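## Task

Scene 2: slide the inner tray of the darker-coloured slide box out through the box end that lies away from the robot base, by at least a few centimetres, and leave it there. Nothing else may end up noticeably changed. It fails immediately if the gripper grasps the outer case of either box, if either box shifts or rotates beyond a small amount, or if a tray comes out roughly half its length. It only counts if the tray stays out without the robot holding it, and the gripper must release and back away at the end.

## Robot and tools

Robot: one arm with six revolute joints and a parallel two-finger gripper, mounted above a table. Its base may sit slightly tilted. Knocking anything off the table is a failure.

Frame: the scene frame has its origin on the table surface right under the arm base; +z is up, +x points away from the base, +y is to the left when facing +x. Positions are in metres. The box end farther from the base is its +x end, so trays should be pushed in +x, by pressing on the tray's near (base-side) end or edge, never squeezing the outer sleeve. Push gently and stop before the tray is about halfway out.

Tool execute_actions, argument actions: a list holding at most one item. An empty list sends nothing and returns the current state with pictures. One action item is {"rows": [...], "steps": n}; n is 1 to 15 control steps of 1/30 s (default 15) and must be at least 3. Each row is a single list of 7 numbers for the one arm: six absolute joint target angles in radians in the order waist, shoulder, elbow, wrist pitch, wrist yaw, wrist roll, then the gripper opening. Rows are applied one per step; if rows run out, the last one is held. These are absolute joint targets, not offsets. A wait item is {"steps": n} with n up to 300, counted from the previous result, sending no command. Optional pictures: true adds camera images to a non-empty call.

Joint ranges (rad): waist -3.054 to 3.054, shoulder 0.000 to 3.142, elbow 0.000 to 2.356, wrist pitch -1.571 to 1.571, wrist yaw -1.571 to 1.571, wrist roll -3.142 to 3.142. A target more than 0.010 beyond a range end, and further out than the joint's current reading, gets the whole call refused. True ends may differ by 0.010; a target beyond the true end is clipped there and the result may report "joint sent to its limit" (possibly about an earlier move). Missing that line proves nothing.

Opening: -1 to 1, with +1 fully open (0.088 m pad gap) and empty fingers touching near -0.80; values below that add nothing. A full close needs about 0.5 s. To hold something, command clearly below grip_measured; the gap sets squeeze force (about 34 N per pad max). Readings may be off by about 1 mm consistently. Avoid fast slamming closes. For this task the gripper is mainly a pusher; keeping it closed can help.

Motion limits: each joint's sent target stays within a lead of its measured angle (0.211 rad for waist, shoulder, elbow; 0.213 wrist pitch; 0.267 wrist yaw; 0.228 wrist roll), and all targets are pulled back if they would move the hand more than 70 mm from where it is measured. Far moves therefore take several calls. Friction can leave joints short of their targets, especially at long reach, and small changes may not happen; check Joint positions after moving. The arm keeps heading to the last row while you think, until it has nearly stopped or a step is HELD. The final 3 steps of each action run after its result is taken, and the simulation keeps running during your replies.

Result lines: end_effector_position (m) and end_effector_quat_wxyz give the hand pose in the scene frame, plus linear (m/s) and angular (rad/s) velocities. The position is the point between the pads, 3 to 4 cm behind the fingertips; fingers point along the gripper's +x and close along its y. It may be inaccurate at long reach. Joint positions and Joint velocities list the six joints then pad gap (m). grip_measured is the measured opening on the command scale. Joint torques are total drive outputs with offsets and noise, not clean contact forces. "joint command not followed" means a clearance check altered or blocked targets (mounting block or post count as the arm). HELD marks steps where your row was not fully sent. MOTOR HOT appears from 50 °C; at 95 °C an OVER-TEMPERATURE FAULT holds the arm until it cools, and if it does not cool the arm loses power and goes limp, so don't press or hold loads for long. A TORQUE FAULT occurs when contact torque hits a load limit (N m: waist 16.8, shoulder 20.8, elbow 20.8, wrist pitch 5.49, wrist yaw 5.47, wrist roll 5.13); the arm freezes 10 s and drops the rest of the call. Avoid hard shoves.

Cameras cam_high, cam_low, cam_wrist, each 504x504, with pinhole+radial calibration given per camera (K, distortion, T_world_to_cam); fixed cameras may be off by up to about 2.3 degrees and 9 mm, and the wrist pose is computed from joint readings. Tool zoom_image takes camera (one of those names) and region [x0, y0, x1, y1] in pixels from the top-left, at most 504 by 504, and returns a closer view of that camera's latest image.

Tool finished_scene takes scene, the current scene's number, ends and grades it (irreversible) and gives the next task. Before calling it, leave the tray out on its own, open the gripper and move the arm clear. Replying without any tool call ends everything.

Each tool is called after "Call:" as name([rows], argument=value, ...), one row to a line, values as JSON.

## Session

Call:
execute_actions(actions=[])

Scene clock: 0.00 s of 3750.00 s.
end_effector_position=(+0.5078, -0.0109, +0.2638) grip_measured=+0.821 end_effector_quat_wxyz=(+0.839, +0.445, +0.235, -0.205) end_effector_velocity=(+0.000, -0.001, +0.002) end_effector_angular_velocity=(-0.014, -0.008, +0.003)
Joint positions: [-0.582  1.147  0.996  0.212 -0.697  1.537  0.079]
Joint velocities: [-0.002 -0.002 -0.002  0.007  0.007 -0.007 -0.   ]
Joint torques (N m, as the arm reports them, + toward a larger angle): no reading
Motor temperatures (°C, as the motors report them): [23 22 21 22 23 22]
Heat: hottest waist 23 °C (+0.0 °C/min).
camera_calibration (this result's frames):
cam_wrist: T_world_to_cam=[[-0.566338, -0.503794, -0.652267, 0.461245], [-0.491428, 0.841761, -0.223466, 0.335108], [0.661634, 0.193985, -0.7243, -0.0643783], [0, 0, 0, 1]] pos_world=[0.468497, -0.0372193, 0.329111]

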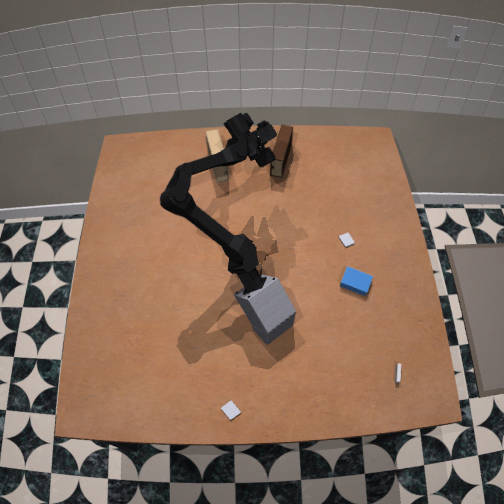

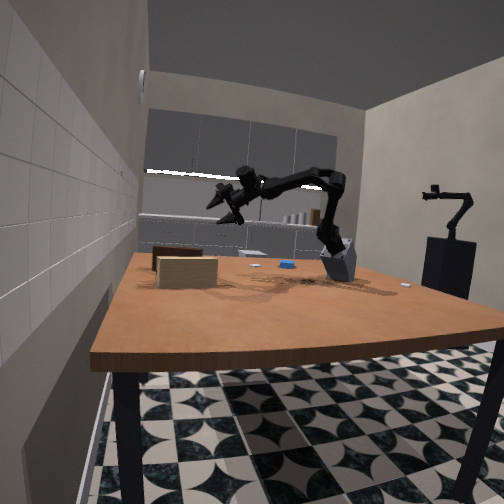

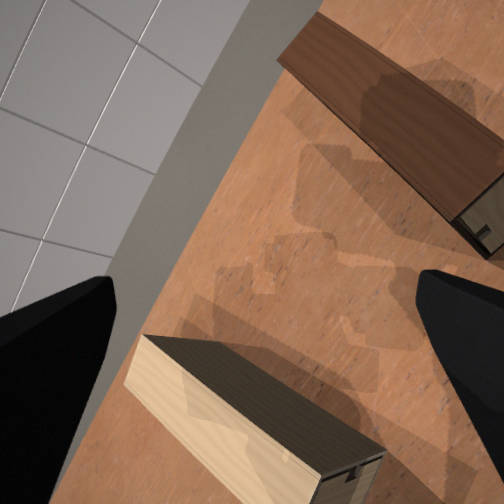

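Call:
execute_actions([
  {"rows":[[0.02,1.3,0.613,1.511,0.27,0.65,-1]],"steps":15},
])

Call:
execute_actions([
  {"steps":20},
])

Call:
execute_actions([
  {"rows":[[0.02,1.88,0.613,1.511,0.27,0.65,-1]],"steps":15},
])

Call:
execute_actions([
  {"steps":15},
], pictures=true)

Call:
zoom_image(camera="cam_high", region=[200,110,320,210])

Scene clock: 0.53 s of 3750.00 s.
end_effector_position=(+0.4805, -0.0004, +0.1242) grip_measured=-0.594 end_effector_quat_wxyz=(+0.950, +0.161, +0.202, -0.179) end_effector_velocity=(+0.099, +0.259, +0.105) end_effector_angular_velocity=(-1.993, -1.177, +0.930)
Joint positions: [-0.061  1.301  0.625  0.779  0.018  0.926  0.01 ]
Joint velocities: [ 1.214  0.061 -0.271  1.795  2.147 -1.941 -0.175]
Joint torques (N m, as the arm reports them, + toward a larger angle): [-4.68 -5.94  4.16  2.24  1.07 -0.08]
Motor temperatures (°C, as the motors report them): [23 22 21 22 23 22]
Heat: hottest waist 23 °C (+0.0 °C/min).
Steps of this call (steps 1 to 4: nothing new was sent; steps 5 to 16: the first 12 steps of this action). Readings (joint positions):
5: [-0.566 1.156 0.979 0.249 -0.656 1.508]
6: [-0.534 1.165 0.957 0.295 -0.610 1.465]
8: [-0.460 1.195 0.899 0.370 -0.516 1.384]
12: [-0.281 1.265 0.728 0.555 -0.271 1.181]
16: the state above

Scene clock: 1.20 s of 3750.00 s.
end_effector_position=(+0.5043, +0.0706, +0.2542) grip_measured=-0.812 end_effector_quat_wxyz=(+0.990, +0.077, -0.117, -0.025) end_effector_velocity=(-0.002, +0.002, +0.008) end_effector_angular_velocity=(-0.018, -0.035, +0.005)
Joint positions: [0.016 1.302 0.619 1.505 0.266 0.653 0.   ]
Joint velocities: [-0.002 -0.002 -0.002  0.037  0.007 -0.022  0.   ]
Joint torques (N m, as the arm reports them, + toward a larger angle): [-2.18 -5.54  2.15  1.57  0.57 -0.08]
Motor temperatures (°C, as the motors report them): [23 22 21 22 23 22]
Heat: hottest waist 23 °C (+0.0 °C/min).
Kept back: nothing.
Steps of this call (steps 1 to 3: the last 3 steps of your previous action; steps 4 to 20: the robot went on to your last target). Readings (joint positions):
1: [-0.030 1.302 0.621 0.840 0.086 0.862]
2: [-0.012 1.302 0.620 0.904 0.140 0.802]
4: [0.002 1.302 0.619 1.028 0.204 0.727]
8: [0.011 1.302 0.619 1.265 0.251 0.672]
20: the state above

Scene clock: 1.60 s of 3750.00 s.
end_effector_position=(+0.4837, -0.0330, +0.0813) grip_measured=-0.812 end_effector_quat_wxyz=(+0.985, +0.034, +0.076, -0.154) end_effector_velocity=(-0.185, -0.256, -0.407) end_effector_angular_velocity=(-0.134, +1.106, -0.618)
Joint positions: [0.016 1.785 0.622 1.51  0.267 0.653 0.   ]
Joint velocities: [-0.002  1.111 -0.061 -0.095 -0.022 -0.022  0.   ]
Joint torques (N m, as the arm reports them, + toward a larger angle): [-3.4  -5.55  0.21  1.63  0.65 -0.09]
Motor temperatures (°C, as the motors report them): [23 22 21 22 23 22]
Heat: hottest waist 23 °C (+0.0 °C/min).
Steps of this call (steps 1 to 12: the first 12 steps of this action). Readings (joint positions):
1: [0.016 1.322 0.620 1.519 0.266 0.653]
2: [0.016 1.351 0.624 1.527 0.267 0.653]
4: [0.016 1.430 0.625 1.514 0.267 0.653]
8: [0.016 1.613 0.624 1.512 0.267 0.653]
12: the state above

Scene clock: 2.10 s of 3750.00 s.
end_effector_position=(+0.4670, -0.0514, +0.0529) grip_measured=-0.812 end_effector_quat_wxyz=(+0.977, +0.025, +0.113, -0.178) end_effector_velocity=(-0.002, +0.001, -0.003) end_effector_angular_velocity=(-0.017, +0.023, +0.006)
Joint positions: [0.016 1.866 0.611 1.512 0.267 0.653 0.   ]
Joint velocities: [ 0.002 -0.002 -0.007 -0.007 -0.007 -0.022  0.   ]
Joint torques (N m, as the arm reports them, + toward a larger angle): [-3.53 -4.16  0.73  1.3   0.64 -0.1 ]
Motor temperatures (°C, as the motors report them): [23 23 21 23 23 22]
Heat: hottest waist 23 °C (+0.0 °C/min).
Kept back: nothing.
Steps of this call (steps 1 to 3: the last 3 steps of your previous action; steps 4 to 15: the robot went on to your last target). Readings (joint positions):
1: [0.016 1.816 0.619 1.507 0.267 0.653]
2: [0.016 1.839 0.615 1.505 0.267 0.653]
4: [0.016 1.862 0.611 1.505 0.267 0.653]
8: [0.016 1.866 0.611 1.512 0.267 0.653]
15: the state above
camera_calibration (this result's frames):
cam_wrist: T_world_to_cam=[[-0.368214, -0.929464, -0.0227077, 0.132392], [-0.53456, 0.231627, -0.81277, 0.321961], [0.7607, -0.287135, -0.582142, -0.260825], [0, 0, 0, 1]] pos_world=[0.419266, -0.0264135, 0.112849]

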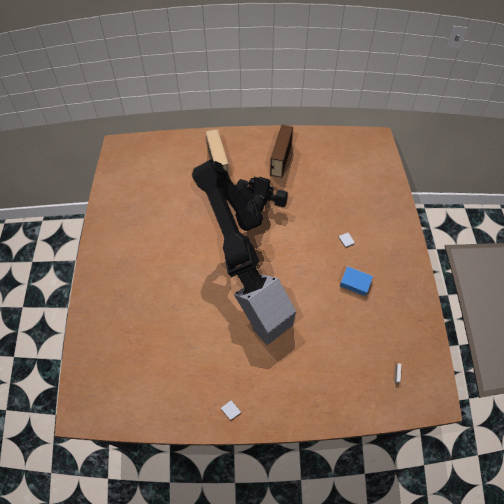

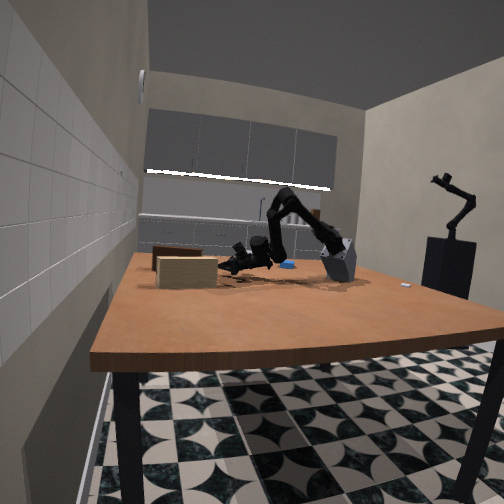

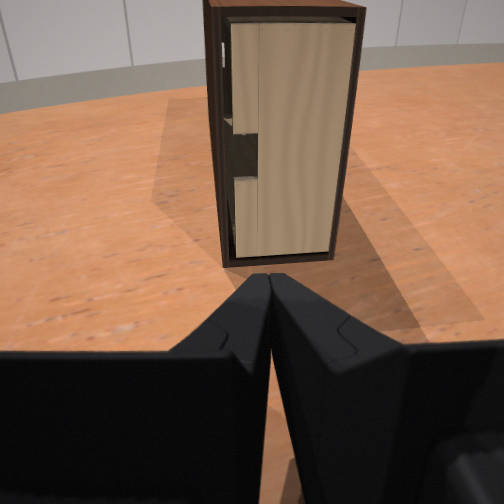

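Region (200, 110, 320, 210) of cam_high's 504x504 image, scaled by 4.200, with more detail than that image has.

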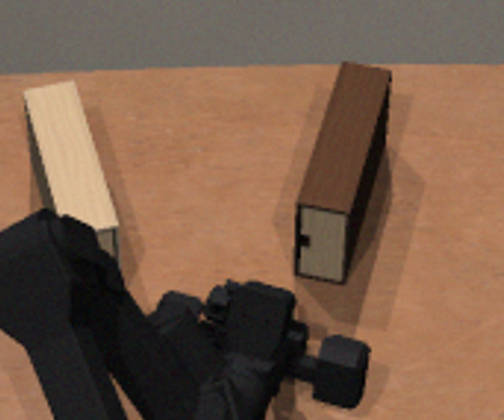

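Call:
execute_actions([
  {"rows":[[0,1.9,0.65,1.48,0.2,0.66,-1],[0,1.9,0.65,1.48,0.2,0.66,-1],[0,1.9,0.65,1.48,0.2,0.66,-1],[-0.02,1.92,0.7,1.44,0.17,0.66,-1],[-0.02,1.92,0.7,1.44,0.17,0.66,-1],[-0.02,1.92,0.7,1.44,0.17,0.66,-1],[-0.045,1.945,0.764,1.39,0.14,0.665,-1],[-0.045,1.945,0.764,1.39,0.14,0.665,-1],[-0.045,1.945,0.764,1.39,0.14,0.665,-1],[-0.057,1.957,0.81,1.355,0.127,0.668,-1]],"steps":15},
])

Call:
execute_actions([
  {"steps":12},
], pictures=true)

Scene clock: 2.83 s of 3750.00 s.
end_effector_position=(+0.5020, -0.0711, +0.0381) grip_measured=-0.812 end_effector_quat_wxyz=(+0.976, +0.027, +0.143, -0.162) end_effector_velocity=(+0.087, -0.042, +0.008) end_effector_angular_velocity=(-0.005, -0.041, +0.028)
Joint positions: [-0.049  1.934  0.779  1.379  0.143  0.663  0.   ]
Joint velocities: [-0.129  0.115  0.374 -0.212 -0.125  0.022  0.   ]
Joint torques (N m, as the arm reports them, + toward a larger angle): [-4.4  -4.9   0.97  1.2   0.25  0.11]
Motor temperatures (°C, as the motors report them): [23 23 21 23 23 22]
Heat: hottest waist 23 °C (+0.0 °C/min).
Steps of this call (steps 1 to 10: the robot went on to your last target; steps 11 to 22: the first 12 steps of this action). Readings (joint positions):
11: [0.014 1.868 0.616 1.508 0.256 0.653]
12: [0.011 1.872 0.624 1.499 0.241 0.653]
14: [0.004 1.882 0.645 1.482 0.215 0.655]
18: [-0.023 1.910 0.712 1.427 0.170 0.659]
22: the state above

Scene clock: 3.23 s of 3750.00 s.
end_effector_position=(+0.5076, -0.0734, +0.0374) grip_measured=-0.812 end_effector_quat_wxyz=(+0.976, +0.027, +0.145, -0.161) end_effector_velocity=(+0.003, +0.004, -0.002) end_effector_angular_velocity=(+0.004, +0.012, +0.022)
Joint positions: [-0.056  1.94   0.804  1.358  0.132  0.665  0.   ]
Joint velocities: [ 0.002 -0.002  0.007 -0.007 -0.022 -0.007  0.   ]
Joint torques (N m, as the arm reports them, + toward a larger angle): [-4.79 -4.6   1.46  1.19  0.29  0.1 ]
Motor temperatures (°C, as the motors report them): [23 23 21 23 23 22]
Heat: hottest waist 23 °C (+0.0 °C/min).
Kept back: nothing.
Steps of this call (steps 1 to 3: the last 3 steps of your previous action; steps 4 to 12: the robot went on to your last target). Readings (joint positions):
1: [-0.052 1.936 0.789 1.373 0.140 0.664]
2: [-0.054 1.937 0.794 1.369 0.138 0.664]
4: [-0.055 1.938 0.801 1.363 0.135 0.664]
8: [-0.056 1.939 0.804 1.359 0.132 0.665]
12: the state above
camera_calibration (this result's frames):
cam_wrist: T_world_to_cam=[[-0.3373, -0.941199, -0.0193012, 0.10992], [-0.591162, 0.227724, -0.773737, 0.363126], [0.732636, -0.249572, -0.633213, -0.288158], [0, 0, 0, 1]] pos_world=[0.462858, -0.0511517, 0.10062]

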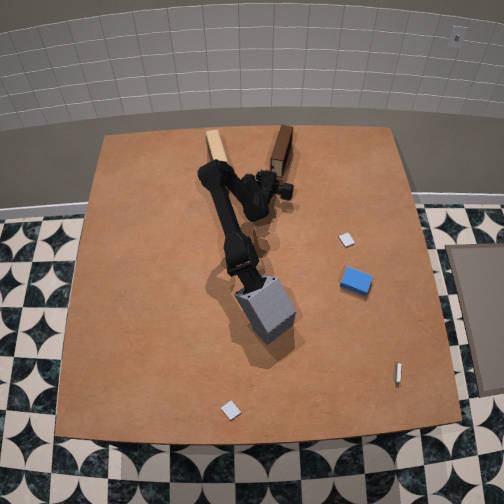

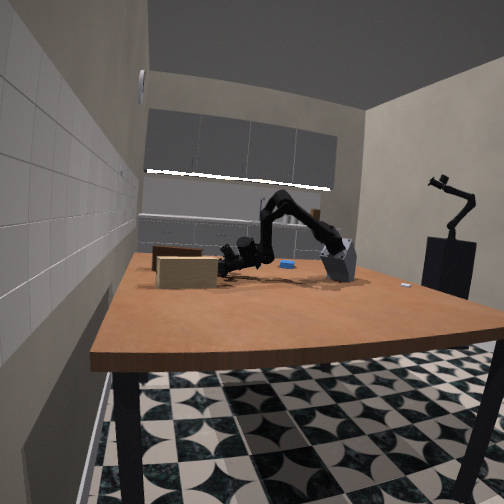

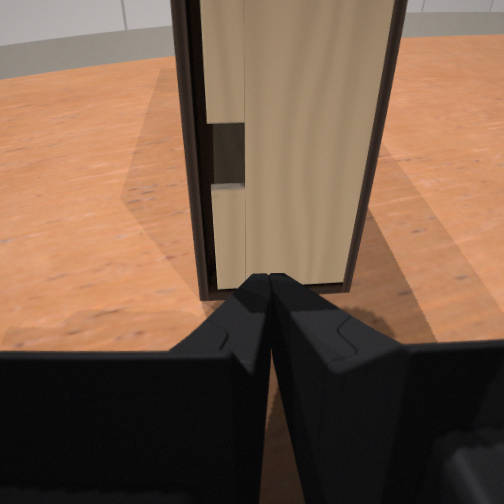

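Call:
execute_actions([
  {"rows":[[-0.07,1.94,0.83,1.34,0.122,0.668,-1],[-0.07,1.94,0.83,1.34,0.122,0.668,-1],[-0.07,1.94,0.83,1.34,0.122,0.668,-1],[-0.08,1.955,0.87,1.31,0.112,0.668,-1],[-0.08,1.955,0.87,1.31,0.112,0.668,-1],[-0.08,1.955,0.87,1.31,0.112,0.668,-1],[-0.09,1.97,0.91,1.28,0.102,0.67,-1],[-0.09,1.97,0.91,1.28,0.102,0.67,-1],[-0.09,1.97,0.91,1.28,0.102,0.67,-1],[-0.097,1.985,0.95,1.25,0.092,0.67,-1]],"steps":15},
])

Call:
execute_actions([
  {"steps":12},
], pictures=true)

Scene clock: 3.80 s of 3750.00 s.
end_effector_position=(+0.5375, -0.0833, +0.0453) grip_measured=-0.812 end_effector_quat_wxyz=(+0.978, +0.024, +0.138, -0.158) end_effector_velocity=(+0.063, -0.028, +0.000) end_effector_angular_velocity=(-0.007, -0.012, +0.014)
Joint positions: [-0.092  1.958  0.925  1.27   0.102  0.667  0.   ]
Joint velocities: [-0.066  0.11   0.295 -0.168 -0.066  0.007  0.   ]
Joint torques (N m, as the arm reports them, + toward a larger angle): [-5.29 -4.62  1.55  1.14  0.34  0.1 ]
Motor temperatures (°C, as the motors report them): [23 23 21 23 23 22]
Heat: hottest waist 23 °C (+0.0 °C/min).
Steps of this call (steps 1 to 5: the robot went on to your last target; steps 6 to 17: the first 12 steps of this action). Readings (joint positions):
6: [-0.057 1.940 0.808 1.354 0.130 0.665]
7: [-0.060 1.940 0.812 1.349 0.129 0.665]
9: [-0.066 1.940 0.825 1.339 0.126 0.665]
13: [-0.081 1.943 0.874 1.304 0.113 0.666]
17: the state above

Scene clock: 4.20 s of 3750.00 s.
end_effector_position=(+0.5405, -0.0862, +0.0434) grip_measured=-0.812 end_effector_quat_wxyz=(+0.977, +0.024, +0.141, -0.159) end_effector_velocity=(+0.000, -0.002, +0.001) end_effector_angular_velocity=(-0.011, +0.007, -0.012)
Joint positions: [-0.096  1.967  0.944  1.253  0.097  0.667  0.   ]
Joint velocities: [-0.002 -0.007  0.002 -0.022  0.007 -0.007  0.   ]
Joint torques (N m, as the arm reports them, + toward a larger angle): [-5.35 -4.89  2.13  1.21  0.31  0.11]
Motor temperatures (°C, as the motors report them): [23 23 21 23 23 22]
Heat: hottest waist 23 °C (+0.0 °C/min).
Kept back: nothing.
Steps of this call (steps 1 to 3: the last 3 steps of your previous action; steps 4 to 12: the robot went on to your last target). Readings (joint positions):
1: [-0.094 1.961 0.933 1.265 0.100 0.667]
2: [-0.095 1.962 0.937 1.262 0.099 0.667]
4: [-0.096 1.964 0.941 1.257 0.098 0.667]
8: [-0.096 1.967 0.944 1.254 0.097 0.667]
12: the state above
camera_calibration (this result's frames):
cam_wrist: T_world_to_cam=[[-0.333196, -0.942754, -0.0139435, 0.106468], [-0.586868, 0.218945, -0.779519, 0.387308], [0.737948, -0.25155, -0.626223, -0.315038], [0, 0, 0, 1]] pos_world=[0.495255, -0.0636731, 0.106114]

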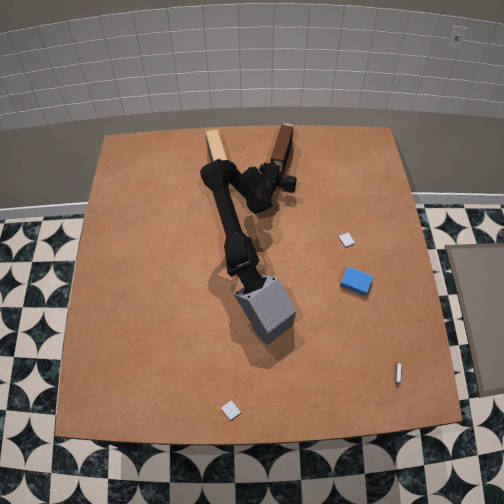

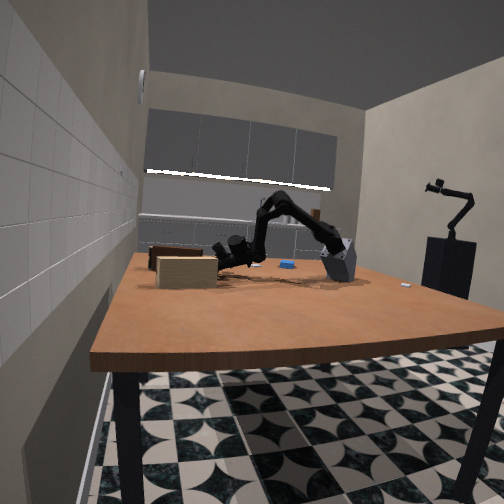

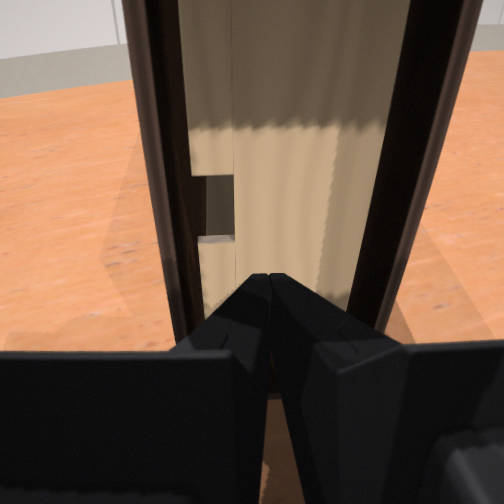

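Call:
execute_actions([
  {"rows":[[-0.108,1.995,0.98,1.228,0.086,0.67,-1],[-0.108,1.995,0.98,1.228,0.086,0.67,-1],[-0.108,1.995,0.98,1.228,0.086,0.67,-1],[-0.108,1.995,0.98,1.228,0.086,0.67,-1],[-0.116,2.005,1.02,1.198,0.078,0.67,-1]],"steps":15},
])

Call:
execute_actions([
  {"steps":8},
], pictures=true)

Call:
zoom_image(camera="cam_low", region=[130,230,250,300])

Scene clock: 4.77 s of 3750.00 s.
end_effector_position=(+0.5548, -0.0941, +0.0455) grip_measured=-0.812 end_effector_quat_wxyz=(+0.977, +0.021, +0.141, -0.161) end_effector_velocity=(+0.004, -0.002, -0.002) end_effector_angular_velocity=(-0.018, +0.023, +0.000)
Joint positions: [-0.115  1.986  1.012  1.202  0.082  0.667  0.   ]
Joint velocities: [-0.002  0.002  0.022 -0.037 -0.007 -0.022  0.   ]
Joint torques (N m, as the arm reports them, + toward a larger angle): [-5.6  -5.01  2.46  1.18  0.32  0.1 ]
Motor temperatures (°C, as the motors report them): [23 23 21 23 23 22]
Heat: hottest waist 23 °C (+0.0 °C/min).
Steps of this call (steps 1 to 5: the robot went on to your last target; steps 6 to 17: the first 12 steps of this action). Readings (joint positions):
6: [-0.097 1.969 0.949 1.248 0.095 0.667]
7: [-0.099 1.971 0.956 1.242 0.093 0.667]
9: [-0.103 1.975 0.967 1.236 0.091 0.667]
13: [-0.112 1.985 1.003 1.209 0.084 0.667]
17: the state above

Scene clock: 5.03 s of 3750.00 s.
end_effector_position=(+0.5552, -0.0941, +0.0454) grip_measured=-0.812 end_effector_quat_wxyz=(+0.977, +0.021, +0.141, -0.161) end_effector_velocity=(-0.002, -0.000, -0.005) end_effector_angular_velocity=(-0.002, +0.025, -0.003)
Joint positions: [-0.115  1.987  1.013  1.2    0.082  0.667  0.   ]
Joint velocities: [ 0.002 -0.002 -0.002 -0.022 -0.007 -0.007  0.   ]
Joint torques (N m, as the arm reports them, + toward a larger angle): [-5.62 -5.06  2.29  1.18  0.33  0.11]
Motor temperatures (°C, as the motors report them): [23 23 21 23 23 22]
Heat: hottest waist 23 °C (+0.0 °C/min).
Kept back: nothing.
Steps of this call (steps 1 to 3: the last 3 steps of your previous action; steps 4 to 8: the robot went on to your last target). Readings (joint positions):
1: [-0.115 1.986 1.012 1.202 0.082 0.667]
2: [-0.115 1.987 1.013 1.201 0.082 0.667]
4: [-0.115 1.987 1.013 1.201 0.082 0.667]
8: the state above
camera_calibration (this result's frames):
cam_wrist: T_world_to_cam=[[-0.336099, -0.941785, -0.00885096, 0.105448], [-0.586699, 0.216711, -0.78027, 0.398986], [0.736764, -0.257055, -0.625381, -0.3265], [0, 0, 0, 1]] pos_world=[0.510079, -0.0710835, 0.108064]

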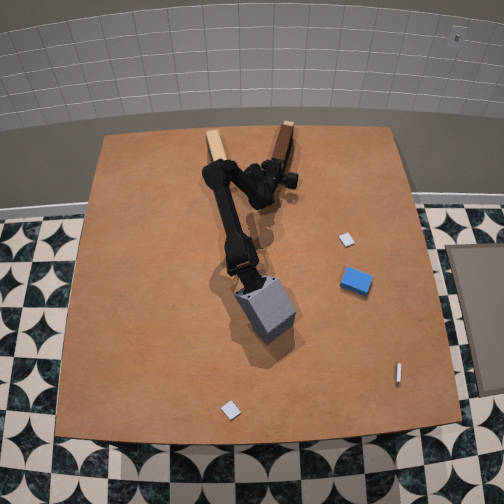

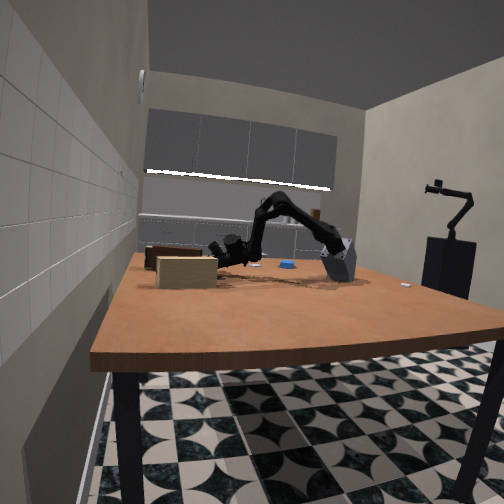

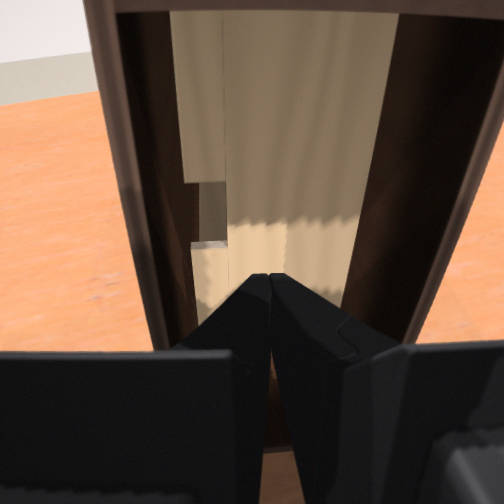

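Region (130, 230, 250, 300) of cam_low's 504x504 image, scaled by 4.200, with more detail than that image has; it fills the top 294 rows of this view, and the rest is white.

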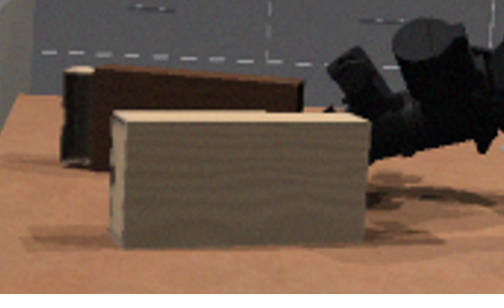

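Call:
execute_actions([
  {"rows":[[-0.124,2.017,1.055,1.175,0.073,0.67,-1]],"steps":12},
])

Call:
execute_actions([
  {"rows":[[-0.108,1.975,0.98,1.228,0.086,0.67,-1],[-0.108,1.975,0.98,1.228,0.086,0.67,-1],[-0.108,1.975,0.98,1.228,0.086,0.67,-1],[-0.108,1.975,0.98,1.228,0.086,0.67,-1],[-0.09,1.95,0.91,1.28,0.102,0.67,-1],[-0.09,1.95,0.91,1.28,0.102,0.67,-1],[-0.09,1.95,0.91,1.28,0.102,0.67,-1],[-0.09,1.95,0.91,1.28,0.102,0.67,-1],[-0.07,1.92,0.83,1.34,0.122,0.668,-1],[-0.07,1.92,0.83,1.34,0.122,0.668,-1],[-0.07,1.92,0.83,1.34,0.122,0.668,-1],[-0.04,1.89,0.72,1.42,0.15,0.668,-1]],"steps":15},
])

Call:
execute_actions([
  {"rows":[[0.01,1.84,0.56,1.51,0.2,0.66,-1]],"steps":15},
])

Call:
execute_actions([
  {"steps":10},
], pictures=true)

Scene clock: 5.60 s of 3750.00 s.
end_effector_position=(+0.5621, -0.0979, +0.0461) grip_measured=-0.812 end_effector_quat_wxyz=(+0.977, +0.020, +0.140, -0.162) end_effector_velocity=(+0.002, -0.001, +0.003) end_effector_angular_velocity=(-0.011, -0.005, -0.004)
Joint positions: [-0.123  1.999  1.047  1.178  0.077  0.667  0.   ]
Joint velocities: [-0.002 -0.002  0.007 -0.007  0.007 -0.007  0.   ]
Joint torques (N m, as the arm reports them, + toward a larger angle): [-5.84 -5.23  2.53  1.17  0.34  0.1 ]
Motor temperatures (°C, as the motors report them): [23 23 21 23 23 22]
Heat: hottest waist 23 °C (+0.0 °C/min).
Steps of this call (steps 1 to 8: the robot went on to your last target; steps 9 to 17: the first 9 steps of this action). Readings (joint positions):
9: [-0.115 1.989 1.019 1.196 0.081 0.667]
10: [-0.117 1.992 1.028 1.189 0.079 0.667]
12: [-0.120 1.996 1.041 1.183 0.077 0.667]
16: [-0.123 1.998 1.047 1.179 0.077 0.667]
17: the state above

Scene clock: 6.10 s of 3750.00 s.
end_effector_position=(+0.5199, -0.0770, +0.0467) grip_measured=-0.812 end_effector_quat_wxyz=(+0.978, +0.026, +0.134, -0.157) end_effector_velocity=(-0.197, +0.136, +0.077) end_effector_angular_velocity=(+0.017, -0.376, +0.107)
Joint positions: [-0.077  1.937  0.843  1.337  0.119  0.667  0.   ]
Joint velocities: [ 0.261 -0.344 -1.048  1.077  0.359 -0.007  0.   ]
Joint torques (N m, as the arm reports them, + toward a larger angle): [-3.84 -7.79 -2.05  1.66  0.6   0.07]
Motor temperatures (°C, as the motors report them): [23 23 21 23 23 22]
Heat: hottest waist 23 °C (+0.0 °C/min).
Steps of this call (steps 1 to 3: the last 3 steps of your previous action; steps 4 to 15: the first 12 steps of this action). Readings (joint positions):
4: [-0.123 1.998 1.041 1.188 0.077 0.667]
5: [-0.121 1.996 1.028 1.202 0.077 0.667]
7: [-0.117 1.993 1.006 1.213 0.079 0.667]
11: [-0.100 1.972 0.936 1.262 0.093 0.667]
15: the state above

Scene clock: 6.60 s of 3750.00 s.
end_effector_position=(+0.4561, -0.0493, +0.0474) grip_measured=-0.812 end_effector_quat_wxyz=(+0.976, +0.032, +0.143, -0.164) end_effector_velocity=(-0.001, +0.005, +0.004) end_effector_angular_velocity=(-0.002, +0.005, +0.011)
Joint positions: [0.005 1.852 0.567 1.508 0.196 0.663 0.   ]
Joint velocities: [ 0.002 -0.027 -0.017 -0.007 -0.007 -0.007  0.   ]
Joint torques (N m, as the arm reports them, + toward a larger angle): [-3.42 -6.13 -0.51  1.47  0.62 -0.1 ]
Motor temperatures (°C, as the motors report them): [23 23 21 23 23 22]
Heat: hottest waist 23 °C (+0.0 °C/min).
Steps of this call (steps 1 to 3: the last 3 steps of your previous action; steps 4 to 15: the first 12 steps of this action). Readings (joint positions):
4: [-0.043 1.900 0.725 1.417 0.152 0.667]
5: [-0.030 1.886 0.679 1.450 0.166 0.667]
7: [-0.007 1.865 0.609 1.479 0.180 0.665]
11: [0.005 1.857 0.572 1.500 0.192 0.664]
15: the state above

Scene clock: 6.93 s of 3750.00 s.
end_effector_position=(+0.4554, -0.0491, +0.0474) grip_measured=-0.812 end_effector_quat_wxyz=(+0.976, +0.032, +0.143, -0.164) end_effector_velocity=(-0.001, +0.001, -0.002) end_effector_angular_velocity=(+0.011, +0.009, +0.001)
Joint positions: [0.006 1.851 0.565 1.509 0.197 0.663 0.   ]
Joint velocities: [ 0.002 -0.002 -0.002 -0.007 -0.007  0.007  0.   ]
Joint torques (N m, as the arm reports them, + toward a larger angle): [-3.37 -6.36 -0.16  1.49  0.65 -0.1 ]
Motor temperatures (°C, as the motors report them): [23 23 21 23 23 22]
Heat: hottest waist 23 °C (+0.0 °C/min).
Kept back: nothing.
Steps of this call (steps 1 to 3: the last 3 steps of your previous action; steps 4 to 10: the robot went on to your last target). Readings (joint positions):
1: [0.005 1.851 0.567 1.508 0.196 0.663]
2: [0.005 1.851 0.566 1.508 0.196 0.663]
4: [0.006 1.851 0.566 1.508 0.196 0.663]
8: [0.006 1.851 0.565 1.509 0.197 0.663]
10: the state above
camera_calibration (this result's frames):
cam_wrist: T_world_to_cam=[[-0.3443, -0.93842, -0.0287182, 0.119093], [-0.58588, 0.238656, -0.774459, 0.332614], [0.733622, -0.249821, -0.631972, -0.238034], [0, 0, 0, 1]] pos_world=[0.410503, -0.0270867, 0.110585]

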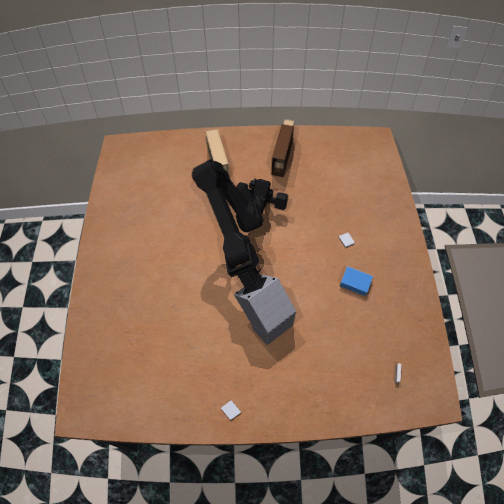

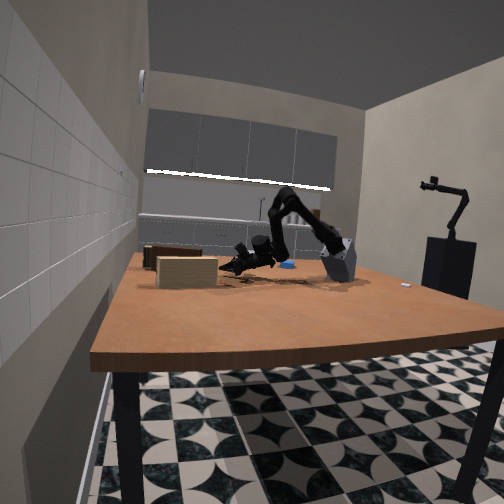

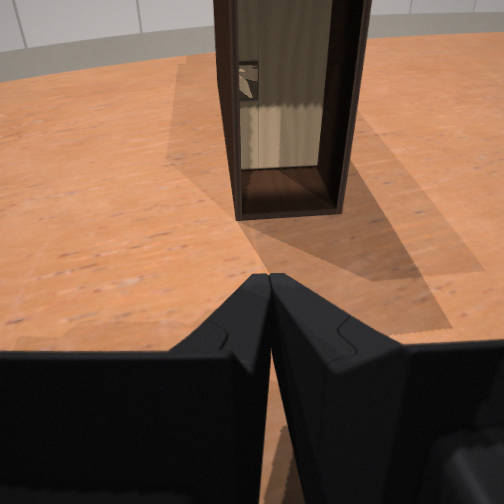

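Call:
finished_scene(scene=2)

The scene is finished: the task was done.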